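# Push office chair through self-closing door into yellow bay

## Task

Using r1, r2 or both, get the office chair through the self-closing door into the far room and leave it in the yellow taped bay so that each of its five wheels sits fully inside the tape and none touches the tape itself. Before ending, wait until the door has swung shut, then release the chair and back the robots away from it. The chair must stay in the bay without any robot holding it there, and no robot may be tipped over or left leaning at the end.

## Robot and tools

Robots. r1 and r2 are identical Hello Robot Stretch 3 units. Each has a two-wheel differential base (0.33 m long, 0.34 m wide) with a passive omni wheel at the back, a mast carrying a lift, and a telescoping arm that sticks out to the robot's right side. The base cannot slide sideways; to move the gripper forward or back you drive the base. Turning in place pivots about the point midway between the drive wheels, 0.05 m behind the front edge. With the arm retracted and wrist folded, a spin sweeps a 0.28 m radius; an unfolded level wrist reaches past that.

Frames. The base frame has its origin on the floor between the drive wheels, x forward, y left, z up. hand_pose is reported in this frame at the point where closed fingertips meet. The odometry frame is the base frame as it was when the scene began. base_odometry is from wheel encoders only, so wheel slip shows up as fake travel; heading runs -3.142 to 3.142, left positive. Each robot reports in its own frames, so to judge where one robot is relative to the other use images, lidar_m, wrist_depth_mm and head_depth_mm.

execute_actions. Argument actions is a list holding one action (or empty, which only returns state and images). An action maps robot names r1 and/or r2 to an object with optional keys base, joints and contact_limits; the listed motions start together. base holds exactly one relative command: translate_m (metres, -1 to 1, an offset from where the base last measured itself; positive is forward) or rotate_rad (radians, -3.2 to 3.2, positive turns counter-clockwise seen from above). joints holds absolute targets by name: lift_m 0 to 1.1 (arm height); arm_m 0 to 0.52 (extension); wrist_yaw_rad -1.345 to 4.42 (0 along the arm, positive toward the front, 3.0 folded over the base); wrist_pitch_rad -1.57 to 0.451 (0 level, negative tips down); wrist_roll_rad -2.911 to 2.911; gripper_m -0.089 to 0.179 (bigger is more open; actual fingertip gap is a bit smaller, zero below 0.007); head_pan_rad -3.953 to 1.73 (0 forward, positive left, -1.57 faces along the arm); head_tilt_rad -1.53 to 0.419 (negative looks down). contact_limits takes arm_m with a motor effort percent from 1 to 100; the arm halts (contact_stop) when its effort hits that level, and the cap remains until the next action. cameras optionally picks images: r1_head_camera, r1_nav_camera, r1_wrist_camera, r2_head_camera, r2_nav_camera, r2_wrist_camera, or all; omitted or null means all, [] means none. An unknown key or out-of-range number rejects the whole call. No action runs past 15 s. Anything you omit may still be driving toward an earlier target.

wait takes seconds (0 to 10) and just lets the simulation run; use it to let the door close. zoom_image takes camera and region [x0, y0, x1, y1] in pixels (max 504 by 504) of that camera's latest full image. finished_scene takes scene (an integer) and ends it irreversibly; its result reports success and the next task. If any call reports a stop, later calls in the same reply are skipped.

Result lines. base_status and joint_status: done, off_target (resting short and maybe still pushing), contact_stop, time_out or torque_fault; after the last three the old target is dropped. on_its_own covers uncommanded parts; its held-at value is a target, not the actual position. A lift or arm that contact-stops goes slack until commanded again, and a slack lift can sag under load. motor_effort is percent of maximum, positive toward larger joint values, with the peak in brackets; readings carry fixed bias and noise. Positive wheel effort pushes forward. turned_by_wheels and turned_by_imu give rotation since the last result. base_tilt gives forward and right lean in degrees, each with a fixed error up to about 4. lidar_m lists 12 distances from the base origin, 30-degree sectors starting straight ahead and going counter-clockwise (4th left, 7th behind, 10th right), measured in a plane 0.17 m up, range 0.15 to 12 m, with - for nothing; it ignores glass and its own robot but sees the other robot; the mast and low lift block parts of sectors 5, 6, 9, 10. wrist_depth_mm (45 to 1000) and head_depth_mm (280 to 4000, image sideways) are 7x7 grids of median depths read from the top left.

Speed. With lift_m under 0.30, arm_m under 0.03 and wrist_yaw_rad over 2.54 the base goes up to 0.30 m/s and 1.9 rad/s; otherwise 0.10 m/s and 0.63 rad/s.

Gripper. Close to a value below the object width to grip; open to at least 0.02 above the contact value to let go. Readings don't confirm a grasp; overly hard squeezes get reduced by a stall guard.

Hazards. Robots pressing against each other hard fails the run; once bases touch, even millimetres more is too much. Two robots driven by the same command may differ by up to 2.5 cm per metre, which strains a shared load. Fold or unfold the wrist only with lift_m 0.32 to 0.95, wrist_pitch_rad -0.4, roll near 0; once folded, lift may go down to 0.25. With wrist_yaw_rad below -0.4 keep pitch at -0.5 or lower. Pushing into something rigid with the gripper above about 0.45 m, repeating a push after a contact_stop, driving while hooked on something fixed, or snagging furniture (especially reversing) can tip a robot; undo the last move in small steps, free the gripper, and drop lift_m near 0.2 if still leaning. Base, wrist and head have no contact stop; long hard pushes switch a wrist servo off for 10 s. Avoid drops, slams and hard hits. The robot holds its last command while you think, and a shorter total motion time is better.

Each tool is called after ">>>" as name(argument=value, ...) on one line, values as JSON.

## Session

>>> execute_actions(actions=[])

Scene clock: 0.00 s.
r1.base_odometry: x=+0.000 y=+0.000 heading=+0.000 (m, m, rad; r1's odometry frame)
r1.turned_by_wheels: +0.000 (rad since the last result)
r1.turned_by_imu: +0.000 (rad since the last result)
r1.base_tilt: forward=+0.0 right=+0.0 (deg)
r1.lidar_m: 0.67 0.68 0.82 1.58 2.02 2.45 4.04 1.54 2.75 2.77 1.19 0.75
r1.head_depth_mm: 664 663 663 662 663 661 664 / 654 653 654 651 651 653 653 / 647 643 643 645 643 642 643 / 635 633 634 633 634 634 636 / 626 627 626 626 626 625 626 / 618 617 618 617 617 616 617 / 608 610 609 610 610 610 609
r1.base_status: not commanded
r1.joint_positions: lift_m=+0.422 arm_m=+0.000 wrist_yaw_rad=+3.088 wrist_pitch_rad=-0.479 wrist_roll_rad=-0.008 gripper_m=+0.037 head_pan_rad=+0.018 head_tilt_rad=-0.020
r1.joint_status: not commanded
r1.motor_effort: left_wheel=+0 right_wheel=+0 lift_m=+22 arm_m=-1 wrist_yaw_rad=+0 wrist_pitch_rad=+5 wrist_roll_rad=+0 gripper_m=+0 head_pan_rad=+0 head_tilt_rad=+1 (%)
r1.hand_pose: x=-0.0096 y=+0.0708 z=+0.4213 quat_wxyz=(+0.186, +0.688, +0.150, +0.685) (m; r1's base frame)
r1.wrist_depth_mm: - - - - - 823 631 / - - - - - 878 633 / - - - - - 876 665 / 831 862 875 849 886 841 670 / 711 712 - 727 720 739 675 / 609 622 - 619 633 637 625 / 544 537 - - 546 561 555
r2.base_odometry: x=+0.000 y=+0.000 heading=+0.000 (m, m, rad; r2's odometry frame)
r2.turned_by_wheels: +0.000 (rad since the last result)
r2.turned_by_imu: +0.000 (rad since the last result)
r2.base_tilt: forward=+1.9 right=-1.1 (deg)
r2.lidar_m: 3.19 2.87 2.24 1.41 1.28 1.29 1.57 1.89 1.90 2.32 2.90 1.98
r2.head_depth_mm: 2046 2977 - - - 3991 2576 / 2044 3016 - - - 3960 2550 / 2029 3001 - - - 3876 2551 / 2048 3024 3911 - 3867 3790 2513 / 2053 3059 3627 3573 3628 3575 2531 / 2054 3090 3320 3329 3331 3307 2516 / 2076 2981 3051 3051 3098 3064 2506
r2.base_status: not commanded
r2.joint_positions: lift_m=+0.447 arm_m=+0.000 wrist_yaw_rad=+3.053 wrist_pitch_rad=-0.445 wrist_roll_rad=+0.013 gripper_m=+0.037 head_pan_rad=+0.005 head_tilt_rad=+0.007
r2.joint_status: not commanded
r2.motor_effort: left_wheel=+0 right_wheel=+0 lift_m=+27 arm_m=+1 wrist_yaw_rad=+0 wrist_pitch_rad=+6 wrist_roll_rad=+1 gripper_m=+1 head_pan_rad=-1 head_tilt_rad=+2 (%)
r2.hand_pose: x=-0.0018 y=+0.0752 z=+0.4535 quat_wxyz=(+0.187, +0.700, +0.124, +0.678) (m; r2's base frame)
r2.wrist_depth_mm: 953 - - - - - - / 976 - - - - - - / - - - - - - - / 966 972 982 - - - - / 781 796 - 792 846 807 868 / 673 672 678 681 687 699 697 / 574 579 - 596 571 594 604
pictures: r1_head_camera (sideways: a quarter turn clockwise sets it upright), r1_nav_camera (sideways: a quarter turn counterclockwise sets it upright), r1_wrist_camera, r2_head_camera (sideways: a quarter turn clockwise sets it upright), r2_nav_camera (sideways: a quarter turn counterclockwise sets it upright), r2_wrist_camera
Images, in order (width x height): r1_head_camera 896x504, r1_nav_camera 672x504, r1_wrist_camera 644x364, r2_head_camera 896x504, r2_nav_camera 672x504, r2_wrist_camera 644x364.

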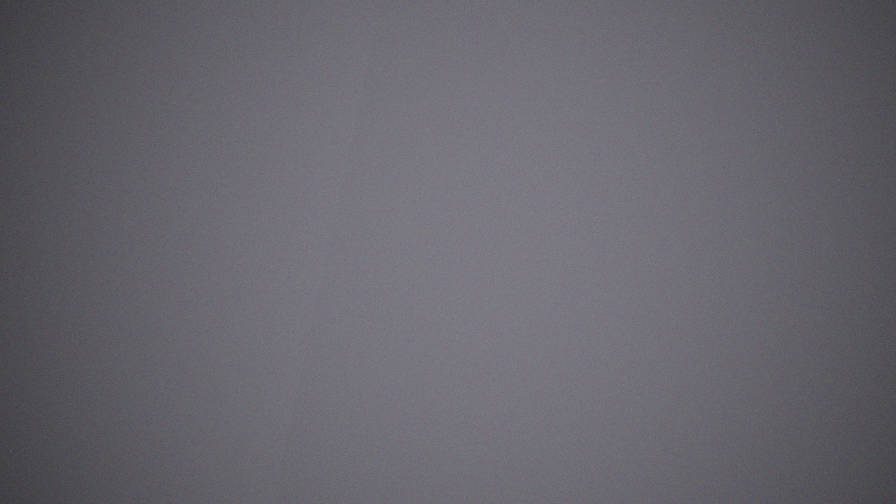

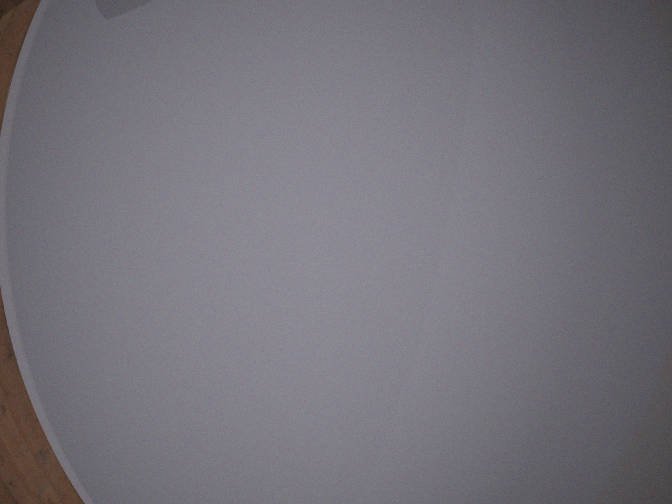

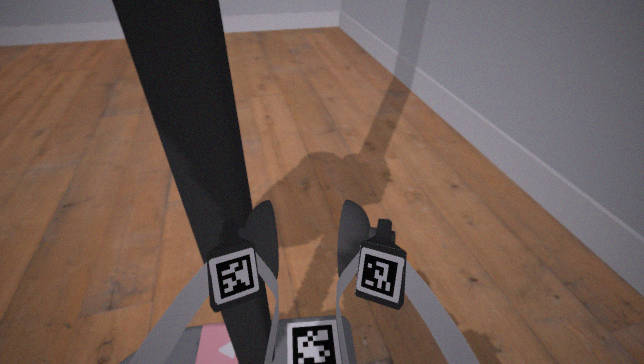

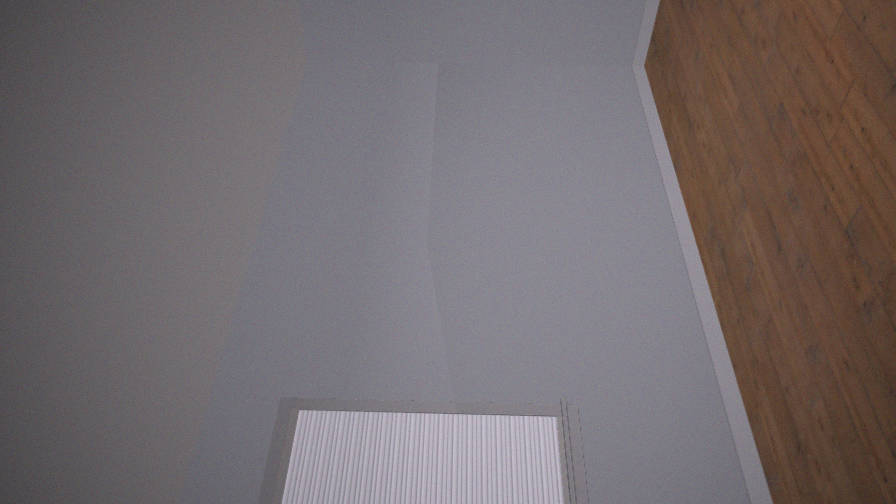

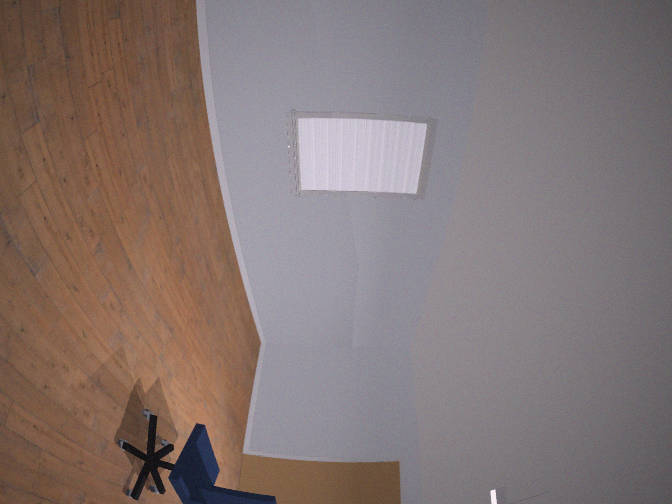

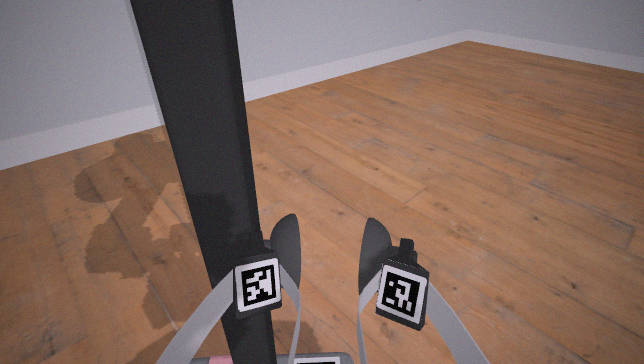

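>>> execute_actions(actions=[{"r1":{"joints":{"head_pan_rad":1.5,"head_tilt_rad":-0.3,"lift_m":0.27}},"r2":{"base":{"rotate_rad":-0.8},"joints":{"lift_m":0.27,"head_tilt_rad":-0.3}}}], cameras=["r1_nav_camera","r2_nav_camera","r2_head_camera"])

Scene clock: 2.67 s.
r1.base_odometry: x=+0.000 y=+0.000 heading=+0.000 (m, m, rad; r1's odometry frame)
r1.turned_by_wheels: +0.000 (rad since the last result)
r1.turned_by_imu: +0.000 (rad since the last result)
r1.base_tilt: forward=+0.1 right=+0.1 (deg)
r1.lidar_m: 0.67 0.68 0.82 1.58 2.02 2.46 4.05 1.53 2.75 2.76 1.18 0.75
r1.head_depth_mm: 1185 1213 1239 1273 1289 1320 1346 / 1460 1483 1530 1574 1614 1646 1586 / 1833 1897 2001 2058 2124 2033 1654 / 1833 1909 2000 2111 2240 2135 1657 / 1779 1870 1960 2065 2161 2115 1652 / 1757 1826 1910 1992 2099 2118 1647 / 1724 1789 1872 1955 2056 2111 1644
r1.base_status: not commanded
r1.joint_positions: lift_m=+0.270 arm_m=+0.000 wrist_yaw_rad=+3.088 wrist_pitch_rad=-0.480 wrist_roll_rad=-0.008 gripper_m=+0.037 head_pan_rad=+1.493 head_tilt_rad=-0.296
r1.joint_status: all done
r1.motor_effort: left_wheel=+0(0) right_wheel=+1(1) lift_m=+15(18) arm_m=+0(1) wrist_yaw_rad=-1(0) wrist_pitch_rad=+5(6) wrist_roll_rad=+0(0) gripper_m=+0(0) head_pan_rad=+3(40) head_tilt_rad=-3(22) (%)
r1.hand_pose: x=-0.0096 y=+0.0707 z=+0.2695 quat_wxyz=(+0.186, +0.688, +0.150, +0.685) (m; r1's base frame)
r1.wrist_depth_mm: - - - - - 839 639 / 953 963 - 997 - 857 637 / 737 742 764 767 767 796 651 / 605 605 618 615 634 628 616 / 503 519 - 532 531 525 521 / 448 - - - 458 453 451 / - - - - 403 403 402
r2.base_odometry: x=+0.000 y=+0.000 heading=-0.800 (m, m, rad; r2's odometry frame)
r2.turned_by_wheels: -0.800 (rad since the last result)
r2.turned_by_imu: -0.787 (rad since the last result)
r2.base_tilt: forward=+1.9 right=-1.1 (deg)
r2.lidar_m: 1.98 3.81 2.93 2.88 1.70 1.31 1.28 1.36 1.93 1.89 2.01 2.77
r2.head_depth_mm: - - - - 2985 2129 1659 / - - - - 2958 2115 1657 / - - - - 2899 2099 1655 / - - - 1957 2473 2113 1647 / - - - 3930 2051 2011 1618 / - - - - 2422 2064 1621 / - - - - 2827 2047 1621
r2.base_status: done
r2.joint_positions: lift_m=+0.271 arm_m=+0.000 wrist_yaw_rad=+3.053 wrist_pitch_rad=-0.445 wrist_roll_rad=+0.013 gripper_m=+0.037 head_pan_rad=+0.005 head_tilt_rad=-0.296
r2.joint_status: all done
r2.motor_effort: left_wheel=+2(9) right_wheel=-2(6) lift_m=+10(22) arm_m=+0(0) wrist_yaw_rad=+0(0) wrist_pitch_rad=+6(6) wrist_roll_rad=+1(1) gripper_m=+1(1) head_pan_rad=+0(0) head_tilt_rad=-1(19) (%)
r2.hand_pose: x=-0.0018 y=+0.0751 z=+0.2773 quat_wxyz=(+0.187, +0.700, +0.125, +0.678) (m; r2's base frame)
r2.wrist_depth_mm: - - - - - - - / - - - - - - - / 841 852 890 889 911 896 947 / 660 676 687 684 698 703 705 / 550 546 - 565 588 572 582 / 466 - - - 487 481 479 / - - - - 400 409 418
pictures: r1_nav_camera (sideways: a quarter turn counterclockwise sets it upright), r2_head_camera (sideways: a quarter turn clockwise sets it upright), r2_nav_camera (sideways: a quarter turn counterclockwise sets it upright)
Images, in order (width x height): r1_nav_camera 672x504, r2_head_camera 896x504, r2_nav_camera 672x504.

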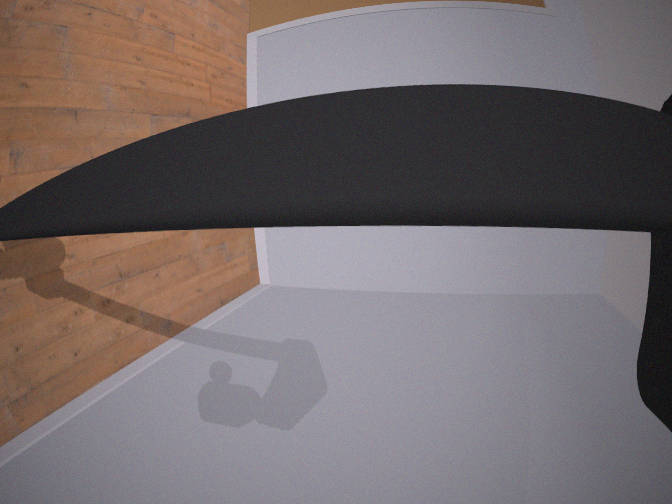

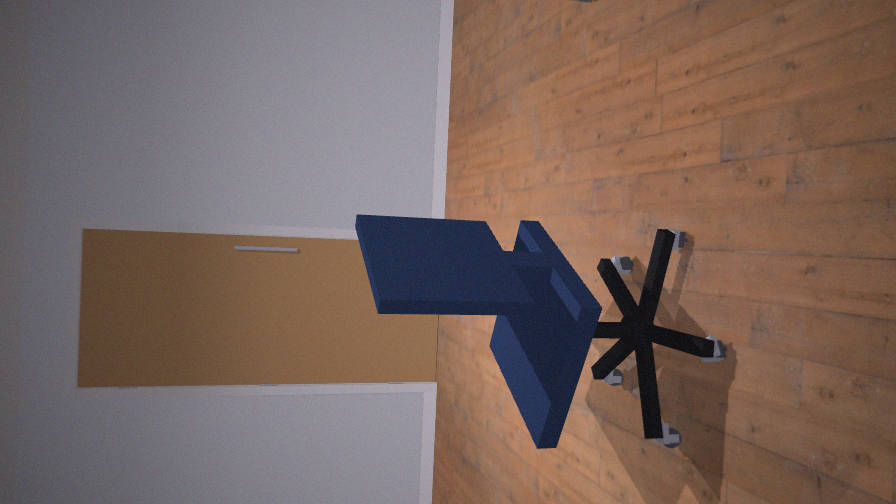

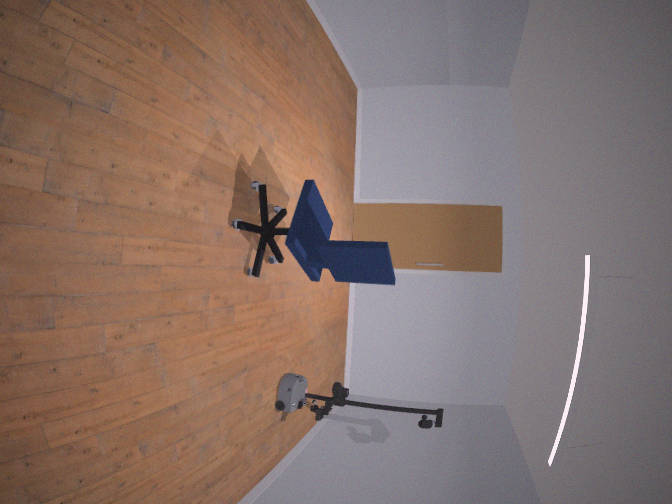

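>>> execute_actions(actions=[{"r1":{"base":{"rotate_rad":2.65},"joints":{"head_pan_rad":0}},"r2":{"base":{"rotate_rad":0.24},"joints":{"head_tilt_rad":-1.0}}}], cameras=[])

>>> execute_actions(actions=[{"r1":{"base":{"translate_m":1}},"r2":{"base":{"translate_m":1}}}], cameras=[])

>>> execute_actions(actions=[{"r1":{"base":{"translate_m":1}},"r2":{"base":{"translate_m":0.2},"joints":{"lift_m":0.33}}}], cameras=[])

>>> execute_actions(actions=[{"r1":{"base":{"translate_m":0.24},"joints":{"lift_m":0.9}},"r2":{"joints":{"wrist_yaw_rad":1.57,"wrist_pitch_rad":0,"gripper_m":0.17,"arm_m":0.1}}}], cameras=[])

>>> execute_actions(actions=[{"r1":{"base":{"rotate_rad":-1.25},"joints":{"wrist_yaw_rad":1.88,"wrist_pitch_rad":0,"gripper_m":0.15,"arm_m":0.03,"head_tilt_rad":-0.5}},"r2":{"base":{"translate_m":0.15},"joints":{"lift_m":0.15}}}])

Scene clock: 5.97 s.
r1.base_odometry: x=+0.000 y=+0.000 heading=+2.650 (m, m, rad; r1's odometry frame)
r1.turned_by_wheels: +2.650 (rad since the last result)
r1.turned_by_imu: +2.666 (rad since the last result)
r1.base_tilt: forward=+0.0 right=+0.1 (deg)
r1.lidar_m: 2.47 4.04 1.54 2.75 3.76 1.17 0.74 0.67 0.68 0.83 1.62 2.02
r1.head_depth_mm: 2162 2232 2301 2385 2463 2118 1651 / 2372 2453 2548 2654 2690 2124 1645 / 2608 2730 2824 2945 2926 2122 1653 / 2918 3046 3230 3370 2944 2117 1650 / 3334 3454 3697 3862 2950 2131 1652 / 3764 - - - 2943 2113 1649 / 3801 3948 - - 2939 2121 1648
r1.base_status: done
r1.joint_positions: lift_m=+0.270 arm_m=+0.000 wrist_yaw_rad=+3.088 wrist_pitch_rad=-0.480 wrist_roll_rad=-0.008 gripper_m=+0.037 head_pan_rad=+0.007 head_tilt_rad=-0.297
r1.joint_status: all done
r1.motor_effort: left_wheel=-2(12) right_wheel=+2(9) lift_m=+15(15) arm_m=-1(1) wrist_yaw_rad=+0(0) wrist_pitch_rad=+6(6) wrist_roll_rad=+0(0) gripper_m=+0(0) head_pan_rad=-4(39) head_tilt_rad=-1(2) (%)
r1.hand_pose: x=-0.0096 y=+0.0707 z=+0.2695 quat_wxyz=(+0.186, +0.688, +0.150, +0.685) (m; r1's base frame)
r1.wrist_depth_mm: - - - - - - - / 961 953 985 - - - - / 760 763 761 758 783 780 792 / 609 601 611 633 626 632 654 / 515 518 - 523 527 525 532 / 457 - - - 458 456 454 / - - - - 394 399 395
r2.base_odometry: x=+0.000 y=+0.000 heading=-0.560 (m, m, rad; r2's odometry frame)
r2.turned_by_wheels: +0.240 (rad since the last result)
r2.turned_by_imu: +0.236 (rad since the last result)
r2.base_tilt: forward=+1.8 right=-1.1 (deg)
r2.lidar_m: 1.97 3.24 2.88 2.38 1.44 1.28 1.29 1.53 1.89 1.90 2.26 2.63
r2.head_depth_mm: 2383 2110 1789 1580 1403 1259 1154 / 1691 2043 1784 1565 1393 1261 1147 / 2036 2004 1778 1558 1391 1248 1139 / 2393 2042 1766 1543 1379 1247 1133 / 2397 2011 1743 1526 1366 1238 1133 / 2385 2002 1728 1526 1355 1229 1125 / 2376 2002 1724 1526 1353 1224 1114
r2.base_status: done
r2.joint_positions: lift_m=+0.271 arm_m=+0.000 wrist_yaw_rad=+3.053 wrist_pitch_rad=-0.445 wrist_roll_rad=+0.013 gripper_m=+0.037 head_pan_rad=+0.005 head_tilt_rad=-0.987
r2.joint_status: all done
r2.motor_effort: left_wheel=-1(9) right_wheel=+2(7) lift_m=+11(11) arm_m=+0(0) wrist_yaw_rad=-1(0) wrist_pitch_rad=+6(6) wrist_roll_rad=+0(0) gripper_m=-1(0) head_pan_rad=+0(0) head_tilt_rad=-4(32) (%)
r2.hand_pose: x=-0.0018 y=+0.0751 z=+0.2773 quat_wxyz=(+0.187, +0.700, +0.125, +0.678) (m; r2's base frame)
r2.wrist_depth_mm: - - - - - - - / - - - - - - - / 848 879 877 899 934 913 911 / 676 670 687 687 680 712 710 / 543 549 - 557 584 561 572 / 464 - - - 486 476 478 / - - - - 398 415 421
pictures: none
No camera images: the call's "cameras" was empty. Leave "cameras" out to get every camera's image.

Scene clock: 11.07 s.
r1.base_odometry: x=-0.882 y=+0.472 heading=+2.650 (m, m, rad; r1's odometry frame)
r1.turned_by_wheels: +0.000 (rad since the last result)
r1.turned_by_imu: +0.001 (rad since the last result)
r1.base_tilt: forward=+0.1 right=+0.1 (deg)
r1.lidar_m: 1.69 3.28 3.30 1.34 4.40 2.49 1.59 1.44 1.45 1.52 1.37 1.38
r1.head_depth_mm: 1466 1509 1562 1618 1683 1749 1638 / 1605 1659 1716 1796 1875 1917 1646 / 1767 1846 1927 1991 2093 2087 1645 / 1986 2067 2168 2290 2398 2126 1644 / 2248 2361 2509 2627 2707 2126 1654 / 2622 2750 2935 3177 2946 2119 1655 / 2978 3142 3284 3417 2968 2109 1655
r1.base_status: done
r1.joint_positions: lift_m=+0.270 arm_m=+0.000 wrist_yaw_rad=+3.088 wrist_pitch_rad=-0.480 wrist_roll_rad=-0.008 gripper_m=+0.037 head_pan_rad=+0.007 head_tilt_rad=-0.297
r1.joint_status: not commanded
r1.motor_effort: left_wheel=-2(9) right_wheel=+2(7) lift_m=+15(15) arm_m=-1(1) wrist_yaw_rad=+0(0) wrist_pitch_rad=+6(5) wrist_roll_rad=+0(0) gripper_m=+0(0) head_pan_rad=-4(3) head_tilt_rad=-1(1) (%)
r1.hand_pose: x=-0.0096 y=+0.0706 z=+0.2695 quat_wxyz=(+0.186, +0.688, +0.150, +0.685) (m; r1's base frame)
r1.wrist_depth_mm: - - - - - - - / 939 964 997 - - - - / 749 755 767 765 755 786 792 / 602 605 610 618 623 631 635 / 508 516 - 539 520 529 531 / 453 - - - 459 450 457 / - - - - 395 397 404
r2.base_odometry: x=+0.847 y=-0.531 heading=-0.560 (m, m, rad; r2's odometry frame)
r2.turned_by_wheels: +0.000 (rad since the last result)
r2.turned_by_imu: +0.001 (rad since the last result)
r2.base_tilt: forward=+1.9 right=-1.1 (deg)
r2.lidar_m: 3.61 2.90 2.56 2.58 2.51 2.24 2.24 2.48 2.20 2.21 2.64 1.01
r2.head_depth_mm: 2481 1319 1127 1447 1403 1260 1150 / 2466 1301 1125 1483 1396 1255 1147 / 2471 2047 1167 1528 1383 1253 1139 / 2393 2042 1682 1518 1371 1238 1138 / 2403 2015 1750 1535 1372 1239 1124 / 2367 2019 1727 1521 1363 1228 1120 / 2363 1970 1723 1516 1354 1223 1116
r2.base_status: done
r2.joint_positions: lift_m=+0.271 arm_m=+0.000 wrist_yaw_rad=+3.053 wrist_pitch_rad=-0.445 wrist_roll_rad=+0.013 gripper_m=+0.037 head_pan_rad=+0.005 head_tilt_rad=-0.988
r2.joint_status: not commanded
r2.motor_effort: left_wheel=-1(10) right_wheel=+3(8) lift_m=+11(11) arm_m=+1(0) wrist_yaw_rad=-1(0) wrist_pitch_rad=+6(5) wrist_roll_rad=+0(0) gripper_m=+0(2) head_pan_rad=+0(0) head_tilt_rad=-2(3) (%)
r2.hand_pose: x=-0.0018 y=+0.0751 z=+0.2773 quat_wxyz=(+0.187, +0.700, +0.125, +0.678) (m; r2's base frame)
r2.wrist_depth_mm: - - - - - - - / - - - - - - - / 843 855 889 892 899 893 936 / 665 658 679 683 687 696 710 / 547 544 - 563 582 570 582 / 463 - - - 482 475 481 / - - - - 400 412 414
pictures: none
No camera images: the call's "cameras" was empty. Leave "cameras" out to get every camera's image.

Scene clock: 16.10 s.
r1.base_odometry: x=-1.763 y=+0.944 heading=+2.650 (m, m, rad; r1's odometry frame)
r1.turned_by_wheels: +0.000 (rad since the last result)
r1.turned_by_imu: +0.001 (rad since the last result)
r1.base_tilt: forward=+0.2 right=+0.1 (deg)
r1.lidar_m: 0.91 1.79 2.55 3.10 1.79 3.80 2.44 2.21 1.28 0.80 0.74 0.75
r1.head_depth_mm: 771 799 825 855 884 918 956 / 829 859 897 935 977 1022 1072 / 934 971 1013 1057 1107 1164 1226 / 1044 1092 1146 1202 1267 1339 1414 / 1188 1247 1317 1394 1484 1578 1595 / 1374 1455 1544 1655 1780 1898 1653 / 1630 1749 1898 2037 2242 2113 1643
r1.base_status: done
r1.joint_positions: lift_m=+0.270 arm_m=+0.000 wrist_yaw_rad=+3.088 wrist_pitch_rad=-0.480 wrist_roll_rad=-0.008 gripper_m=+0.037 head_pan_rad=+0.007 head_tilt_rad=-0.298
r1.joint_status: not commanded
r1.motor_effort: left_wheel=-2(11) right_wheel=+2(8) lift_m=+15(15) arm_m=-1(1) wrist_yaw_rad=+0(0) wrist_pitch_rad=+6(5) wrist_roll_rad=+0(0) gripper_m=+0(0) head_pan_rad=-3(3) head_tilt_rad=-1(1) (%)
r1.hand_pose: x=-0.0096 y=+0.0706 z=+0.2695 quat_wxyz=(+0.186, +0.688, +0.150, +0.685) (m; r1's base frame)
r1.wrist_depth_mm: - - - - - - - / 961 959 985 - - - - / 760 751 754 754 785 804 779 / 602 613 629 615 640 635 633 / 519 521 - 543 527 529 536 / 450 - - - 463 456 455 / - - - - 393 398 400
r2.base_odometry: x=+1.017 y=-0.638 heading=-0.560 (m, m, rad; r2's odometry frame)
r2.turned_by_wheels: +0.000 (rad since the last result)
r2.turned_by_imu: +0.001 (rad since the last result)
r2.base_tilt: forward=+1.8 right=-1.1 (deg)
r2.lidar_m: 3.40 2.82 2.51 2.51 2.73 2.42 2.43 2.54 2.26 2.27 2.70 0.82
r2.head_depth_mm: 2318 2091 1136 992 1344 1270 1151 / 2468 2064 1125 1000 1351 1262 1147 / 2477 2061 1115 1383 1395 1249 1143 / 2407 2038 1747 1539 1378 1239 1133 / 2399 2023 1744 1540 1373 1238 1128 / 2362 2003 1738 1515 1362 1227 1125 / 2350 1978 1717 1505 1355 1221 1118
r2.base_status: done
r2.joint_positions: lift_m=+0.329 arm_m=+0.000 wrist_yaw_rad=+3.053 wrist_pitch_rad=-0.445 wrist_roll_rad=+0.013 gripper_m=+0.037 head_pan_rad=+0.005 head_tilt_rad=-0.989
r2.joint_status: all done
r2.motor_effort: left_wheel=-2(11) right_wheel=+3(8) lift_m=+39(40) arm_m=+0(0) wrist_yaw_rad=-1(0) wrist_pitch_rad=+6(6) wrist_roll_rad=+0(0) gripper_m=-1(0) head_pan_rad=+0(0) head_tilt_rad=-4(4) (%)
r2.hand_pose: x=-0.0018 y=+0.0751 z=+0.3359 quat_wxyz=(+0.188, +0.700, +0.125, +0.678) (m; r2's base frame)
r2.wrist_depth_mm: - - - - - - - / - - - - - - - / 978 986 - - - - - / 778 779 778 806 799 808 801 / 628 621 - 645 685 640 663 / 530 530 - 544 545 557 550 / 458 - - - 453 481 481
pictures: none
No camera images: the call's "cameras" was empty. Leave "cameras" out to get every camera's image.

Scene clock: 22.67 s.
r1.base_odometry: x=-1.975 y=+1.058 heading=+2.650 (m, m, rad; r1's odometry frame)
r1.turned_by_wheels: +0.000 (rad since the last result)
r1.turned_by_imu: +0.000 (rad since the last result)
r1.base_tilt: forward=+0.2 right=+0.0 (deg)
r1.lidar_m: 0.72 1.42 2.36 2.89 2.76 1.95 2.64 2.39 1.02 0.65 0.59 0.59
r1.head_depth_mm: 592 618 640 667 694 719 748 / 661 685 713 731 752 785 824 / 732 762 795 827 868 910 958 / 818 858 899 944 993 1047 1110 / 931 980 1032 1093 1162 1243 1330 / 1078 1144 1214 1301 1399 1503 1547 / 1277 1375 1478 1608 1761 1888 1637
r1.base_status: done
r1.joint_positions: lift_m=+0.900 arm_m=+0.000 wrist_yaw_rad=+3.088 wrist_pitch_rad=-0.480 wrist_roll_rad=-0.008 gripper_m=+0.037 head_pan_rad=+0.007 head_tilt_rad=-0.298
r1.joint_status: all done
r1.motor_effort: left_wheel=-2(12) right_wheel=+2(7) lift_m=+28(32) arm_m=+0(1) wrist_yaw_rad=+1(0) wrist_pitch_rad=+6(6) wrist_roll_rad=+0(0) gripper_m=+0(0) head_pan_rad=-3(3) head_tilt_rad=-1(1) (%)
r1.hand_pose: x=-0.0096 y=+0.0706 z=+0.8986 quat_wxyz=(+0.186, +0.688, +0.150, +0.685) (m; r1's base frame)
r1.wrist_depth_mm: - - - - - - - / - - - - - - - / - - - - - - - / - - - - - - - / - - - - - - - / - - - - - - - / - - - - - - -
r2.base_odometry: x=+1.017 y=-0.638 heading=-0.560 (m, m, rad; r2's odometry frame)
r2.turned_by_wheels: +0.000 (rad since the last result)
r2.turned_by_imu: +0.001 (rad since the last result)
r2.base_tilt: forward=+1.7 right=-1.1 (deg)
r2.lidar_m: 2.65 2.82 2.50 2.51 2.73 2.42 2.43 2.55 2.26 2.27 2.70 0.82
r2.head_depth_mm: 2393 2080 1131 991 1345 1271 1160 / 2395 2073 1125 1003 1348 1263 1152 / 2440 2055 1118 1380 1386 1250 1140 / 2428 2042 1747 1535 1381 1250 1133 / 2388 2024 1752 1527 1369 1237 1125 / 2357 1997 1724 1532 1358 1233 1115 / 2350 1975 1715 1510 1355 1221 1118
r2.base_status: not commanded
r2.joint_positions: lift_m=+0.329 arm_m=+0.100 wrist_yaw_rad=+1.573 wrist_pitch_rad=-0.027 wrist_roll_rad=+0.013 gripper_m=+0.170 head_pan_rad=+0.005 head_tilt_rad=-0.989
r2.joint_status: all done
r2.motor_effort: left_wheel=-2(2) right_wheel=+2(2) lift_m=+38(38) arm_m=+5(3) wrist_yaw_rad=-2(2) wrist_pitch_rad=+11(12) wrist_roll_rad=+1(0) gripper_m=+0(82) head_pan_rad=+0(0) head_tilt_rad=-4(3) (%)
r2.hand_pose: x=+0.2341 y=-0.2443 z=+0.4370 quat_wxyz=(+0.504, +0.510, -0.496, +0.490) (m; r2's base frame)
r2.wrist_depth_mm: - - - - - 413 - / - - - - - 504 - / - - - 725 - 522 - / - - - - 383 - - / - - - - - - - / 952 939 944 769 854 - - / 670 717 733 704 690 624 828
pictures: none
No camera images: the call's "cameras" was empty. Leave "cameras" out to get every camera's image.

Scene clock: 25.60 s.
r1.base_odometry: x=-1.975 y=+1.058 heading=+1.400 (m, m, rad; r1's odometry frame)
r1.turned_by_wheels: -1.250 (rad since the last result)
r1.turned_by_imu: -1.264 (rad since the last result)
r1.base_tilt: forward=+0.2 right=+0.0 (deg)
r1.lidar_m: 0.59 0.59 0.65 1.00 2.35 2.59 4.02 1.96 2.97 2.40 1.45 0.73
r1.head_depth_mm: 549 597 638 692 805 904 1035 / 535 580 632 694 771 868 991 / 519 560 609 667 734 823 931 / 503 541 587 640 704 785 882 / 487 525 566 616 675 748 837 / 473 508 548 594 648 715 796 / 460 492 530 573 624 685 758
r1.base_status: done
r1.joint_positions: lift_m=+0.900 arm_m=+0.030 wrist_yaw_rad=+1.882 wrist_pitch_rad=-0.023 wrist_roll_rad=-0.008 gripper_m=+0.150 head_pan_rad=+0.007 head_tilt_rad=-0.494
r1.joint_status: all done
r1.motor_effort: left_wheel=+2(8) right_wheel=+0(4) lift_m=+28(28) arm_m=+4(4) wrist_yaw_rad=-2(2) wrist_pitch_rad=+9(9) wrist_roll_rad=+0(0) gripper_m=+0(88) head_pan_rad=-3(3) head_tilt_rad=-3(19) (%)
r1.hand_pose: x=+0.2220 y=-0.0964 z=+1.0082 quat_wxyz=(+0.425, +0.574, -0.408, +0.569) (m; r1's base frame)
r1.wrist_depth_mm: 491 515 512 526 544 547 571 / 508 521 540 554 552 572 591 / 531 542 558 578 589 595 614 / 550 557 568 600 612 633 639 / 560 578 599 615 630 647 672 / 584 604 623 655 668 - 723 / 628 631 640 656 681 731 750
r2.base_odometry: x=+1.144 y=-0.717 heading=-0.560 (m, m, rad; r2's odometry frame)
r2.turned_by_wheels: +0.000 (rad since the last result)
r2.turned_by_imu: +0.000 (rad since the last result)
r2.base_tilt: forward=+1.9 right=-1.0 (deg)
r2.lidar_m: 3.27 2.77 2.46 2.47 2.89 2.56 2.57 2.60 2.31 2.31 2.76 0.69
r2.head_depth_mm: 2378 2086 1131 994 884 1255 1153 / 2342 2069 1123 984 922 1222 1158 / 2458 2036 1776 980 1323 1254 1134 / 2436 2041 1757 1468 1350 1245 1134 / 2395 2030 1733 1547 1365 1241 1128 / 2337 1990 1725 1520 1366 1227 1123 / 2348 1981 1727 1522 1355 1231 1118
r2.base_status: done
r2.joint_positions: lift_m=+0.151 arm_m=+0.100 wrist_yaw_rad=+1.572 wrist_pitch_rad=-0.026 wrist_roll_rad=+0.013 gripper_m=+0.170 head_pan_rad=+0.005 head_tilt_rad=-0.989
r2.joint_status: all done
r2.motor_effort: left_wheel=-2(3) right_wheel=+2(6) lift_m=+11(34) arm_m=+5(5) wrist_yaw_rad=-2(2) wrist_pitch_rad=+11(11) wrist_roll_rad=+1(0) gripper_m=-1(1) head_pan_rad=+0(0) head_tilt_rad=-3(3) (%)
r2.hand_pose: x=+0.2342 y=-0.2443 z=+0.2588 quat_wxyz=(+0.503, +0.510, -0.496, +0.491) (m; r2's base frame)
r2.wrist_depth_mm: - - 436 336 313 302 323 / - - - - 494 - - / - - - - - - - / - - - - - - - / 832 920 790 725 545 848 986 / 593 593 571 608 509 489 669 / 437 458 466 455 467 490 369
pictures: r1_head_camera (sideways: a quarter turn clockwise sets it upright), r1_nav_camera (sideways: a quarter turn counterclockwise sets it upright), r1_wrist_camera, r2_head_camera (sideways: a quarter turn clockwise sets it upright), r2_nav_camera (sideways: a quarter turn counterclockwise sets it upright), r2_wrist_camera
Images, in order (width x height): r1_head_camera 896x504, r1_nav_camera 672x504, r1_wrist_camera 644x364, r2_head_camera 896x504, r2_nav_camera 672x504, r2_wrist_camera 644x364.

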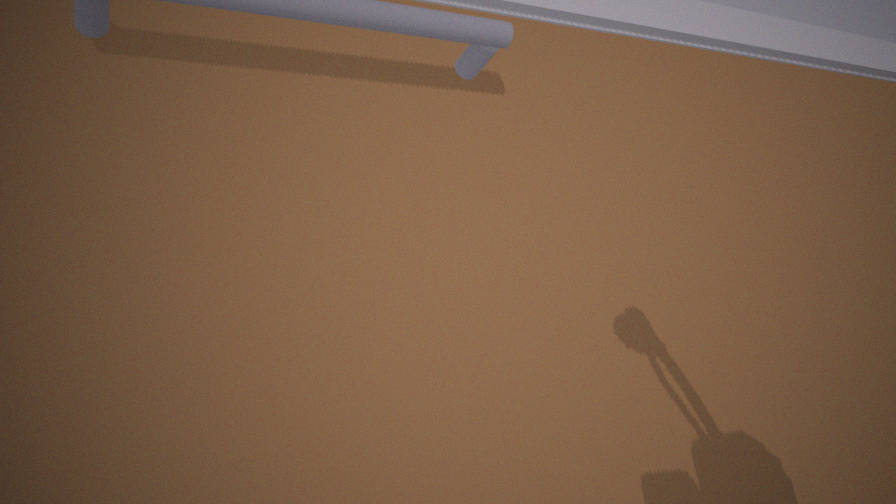

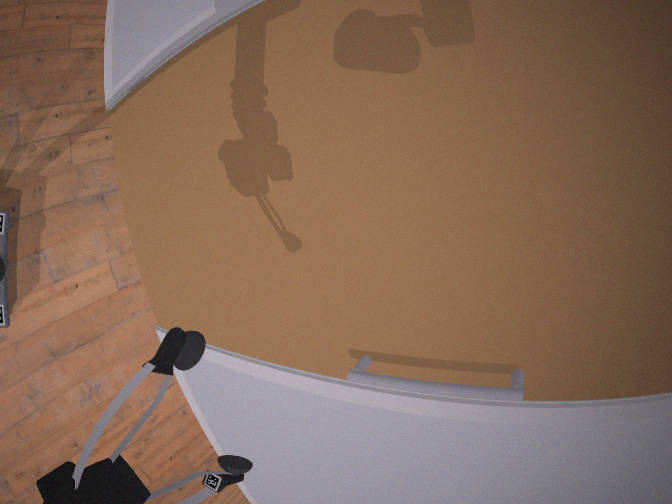

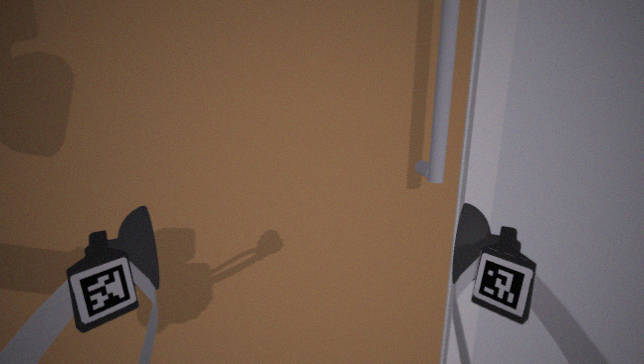

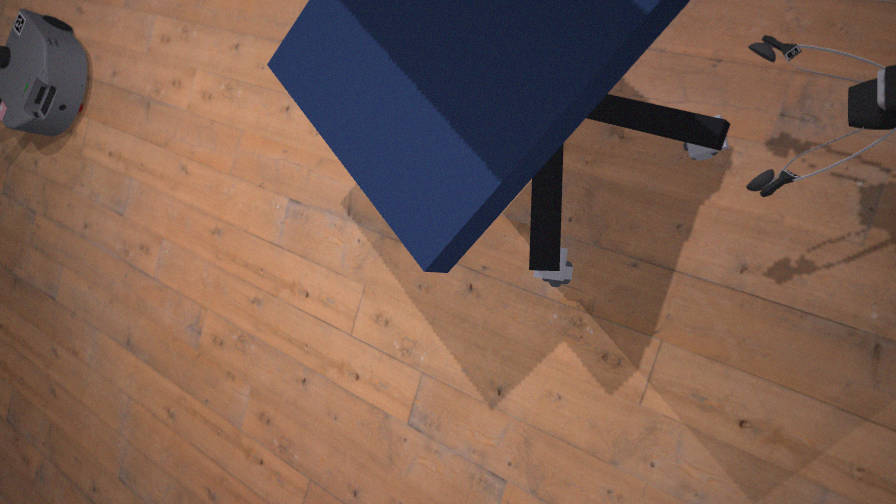

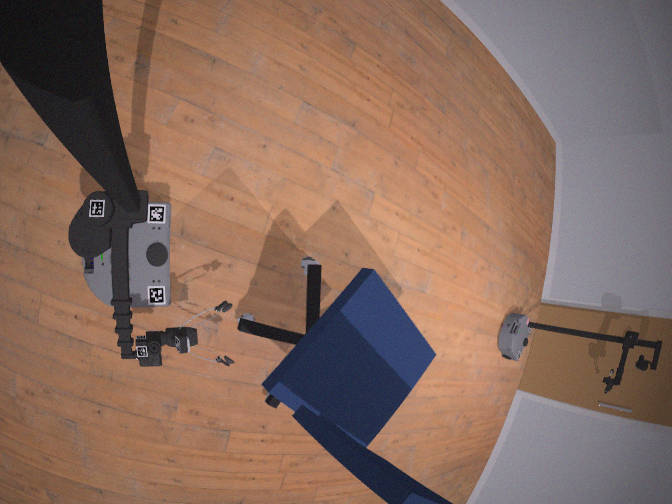

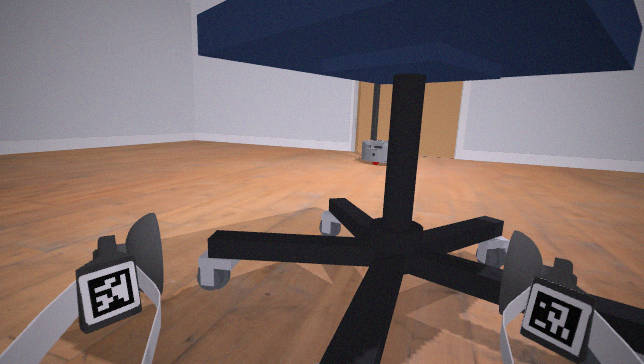

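>>> execute_actions(actions=[{"r1":{"base":{"translate_m":0.3},"joints":{"arm_m":0.09,"lift_m":0.97,"head_tilt_rad":-1.2}},"r2":{"base":{"translate_m":0.3},"joints":{"arm_m":0.2}}}], cameras=["r1_wrist_camera","r2_wrist_camera","r2_nav_camera"])

Scene clock: 29.93 s.
r1.base_odometry: x=-1.924 y=+1.353 heading=+1.400 (m, m, rad; r1's odometry frame)
r1.turned_by_wheels: +0.000 (rad since the last result)
r1.turned_by_imu: +0.000 (rad since the last result)
r1.base_tilt: forward=+0.1 right=+0.1 (deg)
r1.lidar_m: 0.31 0.31 0.34 0.53 2.46 2.70 4.19 2.22 2.84 2.29 0.76 0.38
r1.head_depth_mm: 361 451 641 932 1265 1181 1108 / 346 432 574 855 1261 1186 1110 / 331 409 534 770 1242 1199 - / 317 388 501 701 1171 1200 - / 306 371 471 645 1018 1199 - / 298 354 444 595 905 1205 1133 / 293 338 420 553 811 1192 1129
r1.base_status: done
r1.joint_positions: lift_m=+0.970 arm_m=+0.090 wrist_yaw_rad=+1.882 wrist_pitch_rad=-0.022 wrist_roll_rad=-0.008 gripper_m=+0.150 head_pan_rad=+0.007 head_tilt_rad=-1.185
r1.joint_status: all done
r1.motor_effort: left_wheel=+2(10) right_wheel=-1(2) lift_m=+28(29) arm_m=+4(3) wrist_yaw_rad=-2(2) wrist_pitch_rad=+8(8) wrist_roll_rad=+0(0) gripper_m=+0(0) head_pan_rad=-3(3) head_tilt_rad=-8(38) (%)
r1.hand_pose: x=+0.2220 y=-0.1564 z=+1.0785 quat_wxyz=(+0.425, +0.574, -0.408, +0.569) (m; r1's base frame)
r1.wrist_depth_mm: 270 278 282 289 294 294 311 / 280 282 294 297 309 302 320 / 290 296 303 313 317 318 337 / 296 306 318 322 324 332 352 / 310 314 324 338 339 357 369 / 319 334 340 347 354 - 385 / 335 346 359 367 373 392 402
r2.base_odometry: x=+1.398 y=-0.877 heading=-0.560 (m, m, rad; r2's odometry frame)
r2.turned_by_wheels: +0.000 (rad since the last result)
r2.turned_by_imu: +0.000 (rad since the last result)
r2.base_tilt: forward=+1.9 right=-1.1 (deg)
r2.lidar_m: 2.98 2.67 2.37 2.37 2.83 2.85 2.86 2.70 2.40 2.41 0.46 2.63
r2.head_depth_mm: 2316 2093 1798 993 883 796 733 / 2484 2092 1780 1572 877 791 1011 / 2479 2056 1760 1556 875 801 1142 / 2439 2021 1752 1547 1378 1157 1136 / 2395 2010 1750 1533 1379 1236 1127 / 2377 2016 1736 1527 1364 1239 1124 / 2341 1979 1721 1516 1349 1221 1119
r2.base_status: done
r2.joint_positions: lift_m=+0.151 arm_m=+0.200 wrist_yaw_rad=+1.572 wrist_pitch_rad=-0.026 wrist_roll_rad=+0.013 gripper_m=+0.170 head_pan_rad=+0.005 head_tilt_rad=-0.989
r2.joint_status: all done
r2.motor_effort: left_wheel=-2(4) right_wheel=+2(6) lift_m=+11(11) arm_m=+5(3) wrist_yaw_rad=-2(2) wrist_pitch_rad=+11(11) wrist_roll_rad=+1(0) gripper_m=+1(0) head_pan_rad=+0(1) head_tilt_rad=-3(3) (%)
r2.hand_pose: x=+0.2342 y=-0.3445 z=+0.2588 quat_wxyz=(+0.503, +0.510, -0.496, +0.491) (m; r2's base frame)
r2.wrist_depth_mm: - - 338 208 205 235 289 / - - - - - - - / - - - - - - - / - - - - - - - / 816 932 885 243 869 967 - / 594 607 611 245 633 634 668 / 291 464 468 249 311 380 533
pictures: r1_wrist_camera, r2_nav_camera (sideways: a quarter turn counterclockwise sets it upright), r2_wrist_camera
Images, in order (width x height): r1_wrist_camera 644x364, r2_nav_camera 672x504, r2_wrist_camera 644x364.

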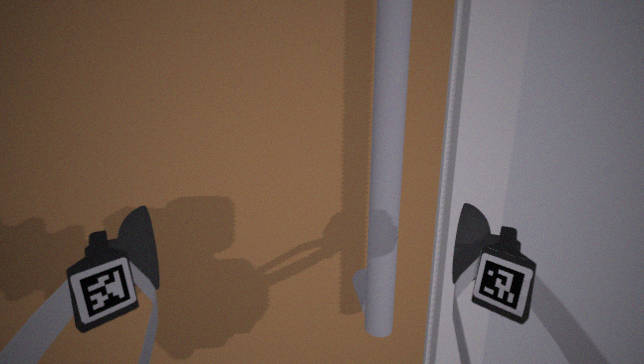

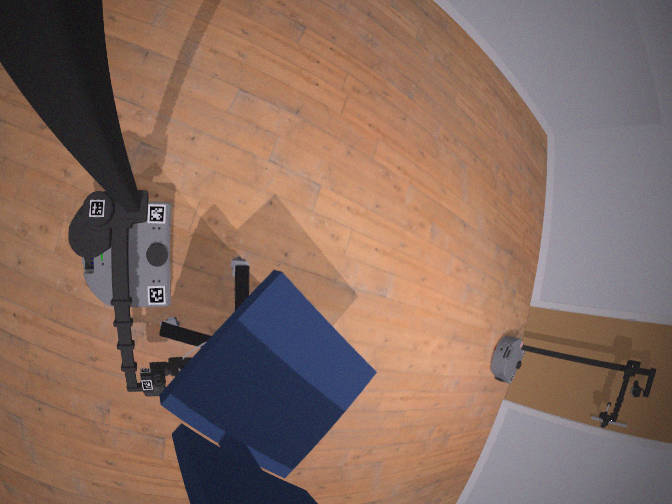

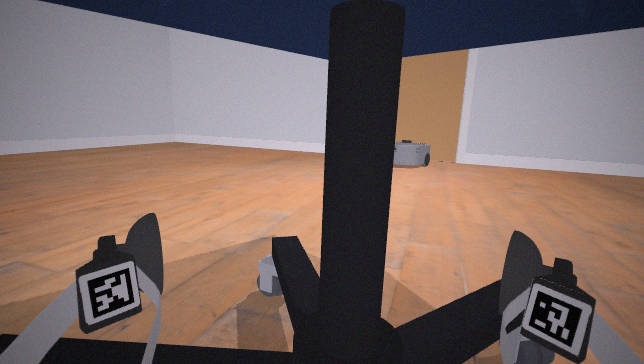

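>>> execute_actions(actions=[{"r1":{"base":{"translate_m":0.14},"joints":{"arm_m":0.105,"lift_m":0.99}},"r2":{"base":{"translate_m":0.135},"joints":{"arm_m":0.22}}}], cameras=["r1_wrist_camera"])

>>> execute_actions(actions=[{"r1":{"joints":{"gripper_m":-0.03}},"r2":{"joints":{"gripper_m":0.01}}}], cameras=["r1_wrist_camera","r2_wrist_camera","r1_nav_camera"])

Scene clock: 32.53 s.
r1.base_odometry: x=-1.900 y=+1.491 heading=+1.400 (m, m, rad; r1's odometry frame)
r1.turned_by_wheels: +0.000 (rad since the last result)
r1.turned_by_imu: +0.000 (rad since the last result)
r1.base_tilt: forward=+0.0 right=+0.1 (deg)
r1.lidar_m: 0.18 0.18 0.20 0.30 2.51 2.75 2.76 2.35 2.77 2.25 0.41 0.22
r1.head_depth_mm: - - 326 496 993 1189 1113 / - - 316 442 862 1187 1109 / - - 299 399 711 1193 - / - - - 363 605 1185 - / - - - 336 527 1167 - / - - - 318 467 967 1140 / - - - 307 419 782 1130
r1.base_status: done
r1.joint_positions: lift_m=+0.990 arm_m=+0.105 wrist_yaw_rad=+1.882 wrist_pitch_rad=-0.022 wrist_roll_rad=-0.008 gripper_m=+0.150 head_pan_rad=+0.007 head_tilt_rad=-1.186
r1.joint_status: all done
r1.motor_effort: left_wheel=+2(9) right_wheel=-1(3) lift_m=+28(30) arm_m=+4(4) wrist_yaw_rad=-1(1) wrist_pitch_rad=+8(8) wrist_roll_rad=+0(0) gripper_m=+0(0) head_pan_rad=-3(3) head_tilt_rad=-6(8) (%)
r1.hand_pose: x=+0.2220 y=-0.1714 z=+1.0985 quat_wxyz=(+0.425, +0.574, -0.408, +0.569) (m; r1's base frame)
r1.wrist_depth_mm: 162 166 169 106 177 169 187 / 167 172 175 110 184 175 193 / 173 178 182 115 190 183 202 / 181 183 188 119 200 189 212 / 186 190 194 125 206 198 220 / 192 199 205 130 214 - 230 / 203 207 212 138 223 217 239
r2.base_odometry: x=+1.512 y=-0.948 heading=-0.560 (m, m, rad; r2's odometry frame)
r2.turned_by_wheels: +0.000 (rad since the last result)
r2.turned_by_imu: +0.000 (rad since the last result)
r2.base_tilt: forward=+1.8 right=-1.0 (deg)
r2.lidar_m: 2.85 2.61 2.32 2.33 2.77 2.98 2.99 2.74 2.44 2.45 0.38 2.63
r2.head_depth_mm: 2353 2099 1797 1577 882 797 729 / 2474 2070 1781 1569 1396 796 721 / 2472 2058 1783 1542 1389 787 728 / 2410 2028 1762 1545 1377 1244 1091 / 2398 2009 1755 1537 1368 1236 1132 / 2368 2020 1723 1525 1365 1232 1120 / 2331 1990 1722 1522 1362 1226 1114
r2.base_status: done
r2.joint_positions: lift_m=+0.151 arm_m=+0.220 wrist_yaw_rad=+1.572 wrist_pitch_rad=-0.026 wrist_roll_rad=+0.013 gripper_m=+0.170 head_pan_rad=+0.005 head_tilt_rad=-0.989
r2.joint_status: all done
r2.motor_effort: left_wheel=-2(2) right_wheel=+2(7) lift_m=+11(11) arm_m=+5(2) wrist_yaw_rad=-1(2) wrist_pitch_rad=+11(11) wrist_roll_rad=+0(1) gripper_m=-1(1) head_pan_rad=+0(0) head_tilt_rad=-4(3) (%)
r2.hand_pose: x=+0.2342 y=-0.3645 z=+0.2588 quat_wxyz=(+0.503, +0.510, -0.496, +0.491) (m; r2's base frame)
r2.wrist_depth_mm: - - - 70 75 - - / - - - 72 78 - - / - - - 75 83 - - / - - - 77 89 - - / 841 895 800 80 771 963 - / 607 602 549 82 561 641 660 / 436 456 429 86 438 487 532
pictures: r1_wrist_camera
Images, in order (width x height): r1_wrist_camera 644x364.

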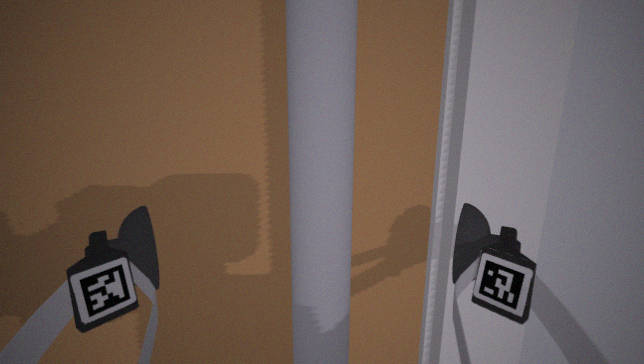

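Scene clock: 34.83 s.
r1.base_odometry: x=-1.900 y=+1.491 heading=+1.400 (m, m, rad; r1's odometry frame)
r1.turned_by_wheels: +0.000 (rad since the last result)
r1.turned_by_imu: +0.000 (rad since the last result)
r1.base_tilt: forward=+0.1 right=+0.3 (deg)
r1.lidar_m: 0.18 0.18 0.20 0.30 2.52 2.76 2.75 2.35 2.76 2.25 0.41 0.22
r1.head_depth_mm: - - 325 495 992 1182 1111 / - - 316 441 861 1186 1111 / - - 300 398 710 1196 - / - - - 362 604 1182 - / - - - 335 525 1168 - / - - - 317 467 966 1133 / - - - 306 418 780 1134
r1.base_status: not commanded
r1.joint_positions: lift_m=+0.990 arm_m=+0.105 wrist_yaw_rad=+1.865 wrist_pitch_rad=-0.022 wrist_roll_rad=-0.008 gripper_m=-0.029 head_pan_rad=+0.007 head_tilt_rad=-1.186
r1.joint_status: all done
r1.on_its_own: wrist_yaw_rad is at rest, and its effort (+13) is outside its rest range (-12 to +12)
r1.motor_effort: left_wheel=+2(2) right_wheel=-2(2) lift_m=+28(28) arm_m=+2(4) wrist_yaw_rad=+13(12) wrist_pitch_rad=+8(8) wrist_roll_rad=+0(0) gripper_m=-19(100) head_pan_rad=-3(3) head_tilt_rad=-8(7) (%)
r1.hand_pose: x=+0.2233 y=-0.1757 z=+1.0986 quat_wxyz=(+0.430, +0.570, -0.413, +0.565) (m; r1's base frame)
r1.wrist_depth_mm: 160 165 169 106 177 171 190 / 166 169 176 109 185 179 197 / 171 175 181 115 192 184 205 / 178 181 188 119 199 193 215 / 185 189 193 123 204 200 226 / 191 196 199 127 208 210 236 / 198 202 211 137 226 222 247
r2.base_odometry: x=+1.512 y=-0.948 heading=-0.560 (m, m, rad; r2's odometry frame)
r2.turned_by_wheels: +0.000 (rad since the last result)
r2.turned_by_imu: +0.000 (rad since the last result)
r2.base_tilt: forward=+1.8 right=-1.1 (deg)
r2.lidar_m: 2.85 2.61 2.33 2.33 2.78 2.98 2.99 2.75 2.45 2.45 0.38 2.64
r2.head_depth_mm: 2328 2110 1808 1591 884 799 726 / 2463 2068 1779 1565 1390 792 721 / 2433 2061 1772 1553 1394 788 731 / 2412 2025 1765 1555 1377 1244 1093 / 2410 2021 1746 1533 1371 1242 1126 / 2366 2009 1736 1523 1358 1234 1122 / 2337 1983 1716 1510 1356 1231 1118
r2.base_status: not commanded
r2.joint_positions: lift_m=+0.151 arm_m=+0.220 wrist_yaw_rad=+1.572 wrist_pitch_rad=-0.026 wrist_roll_rad=+0.013 gripper_m=+0.012 head_pan_rad=+0.005 head_tilt_rad=-0.989
r2.joint_status: all done
r2.motor_effort: left_wheel=-2(2) right_wheel=+1(2) lift_m=+11(11) arm_m=+5(5) wrist_yaw_rad=-1(2) wrist_pitch_rad=+11(11) wrist_roll_rad=+0(1) gripper_m=-32(100) head_pan_rad=+0(0) head_tilt_rad=-3(3) (%)
r2.hand_pose: x=+0.2342 y=-0.3645 z=+0.2588 quat_wxyz=(+0.503, +0.510, -0.496, +0.491) (m; r2's base frame)
r2.wrist_depth_mm: - - - 70 75 - - / - - - 72 78 - - / - - - 75 82 - - / - - - 77 88 - - / 829 851 761 80 87 934 986 / 589 596 95 83 87 650 667 / 462 465 427 86 446 499 496
pictures: r1_nav_camera (sideways: a quarter turn counterclockwise sets it upright), r1_wrist_camera, r2_wrist_camera
Images, in order (width x height): r1_nav_camera 672x504, r1_wrist_camera 644x364, r2_wrist_camera 644x364.

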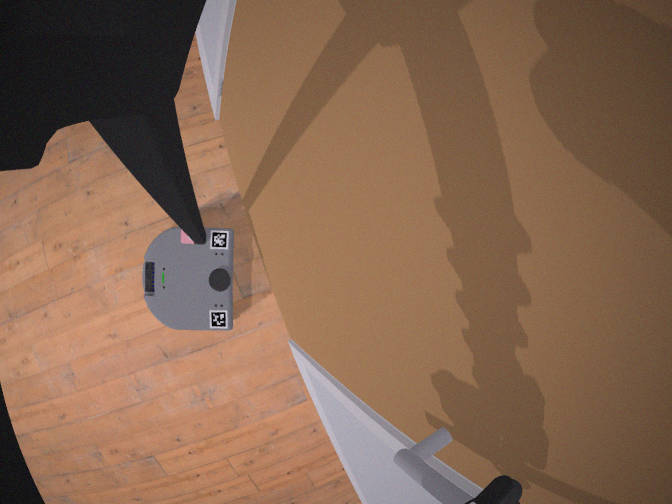

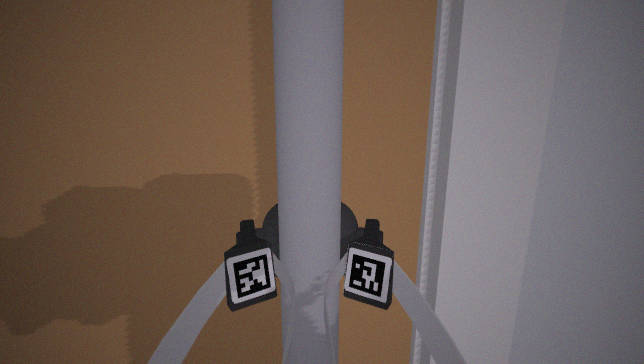

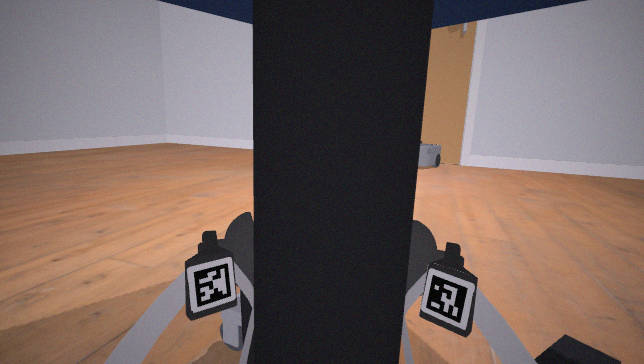

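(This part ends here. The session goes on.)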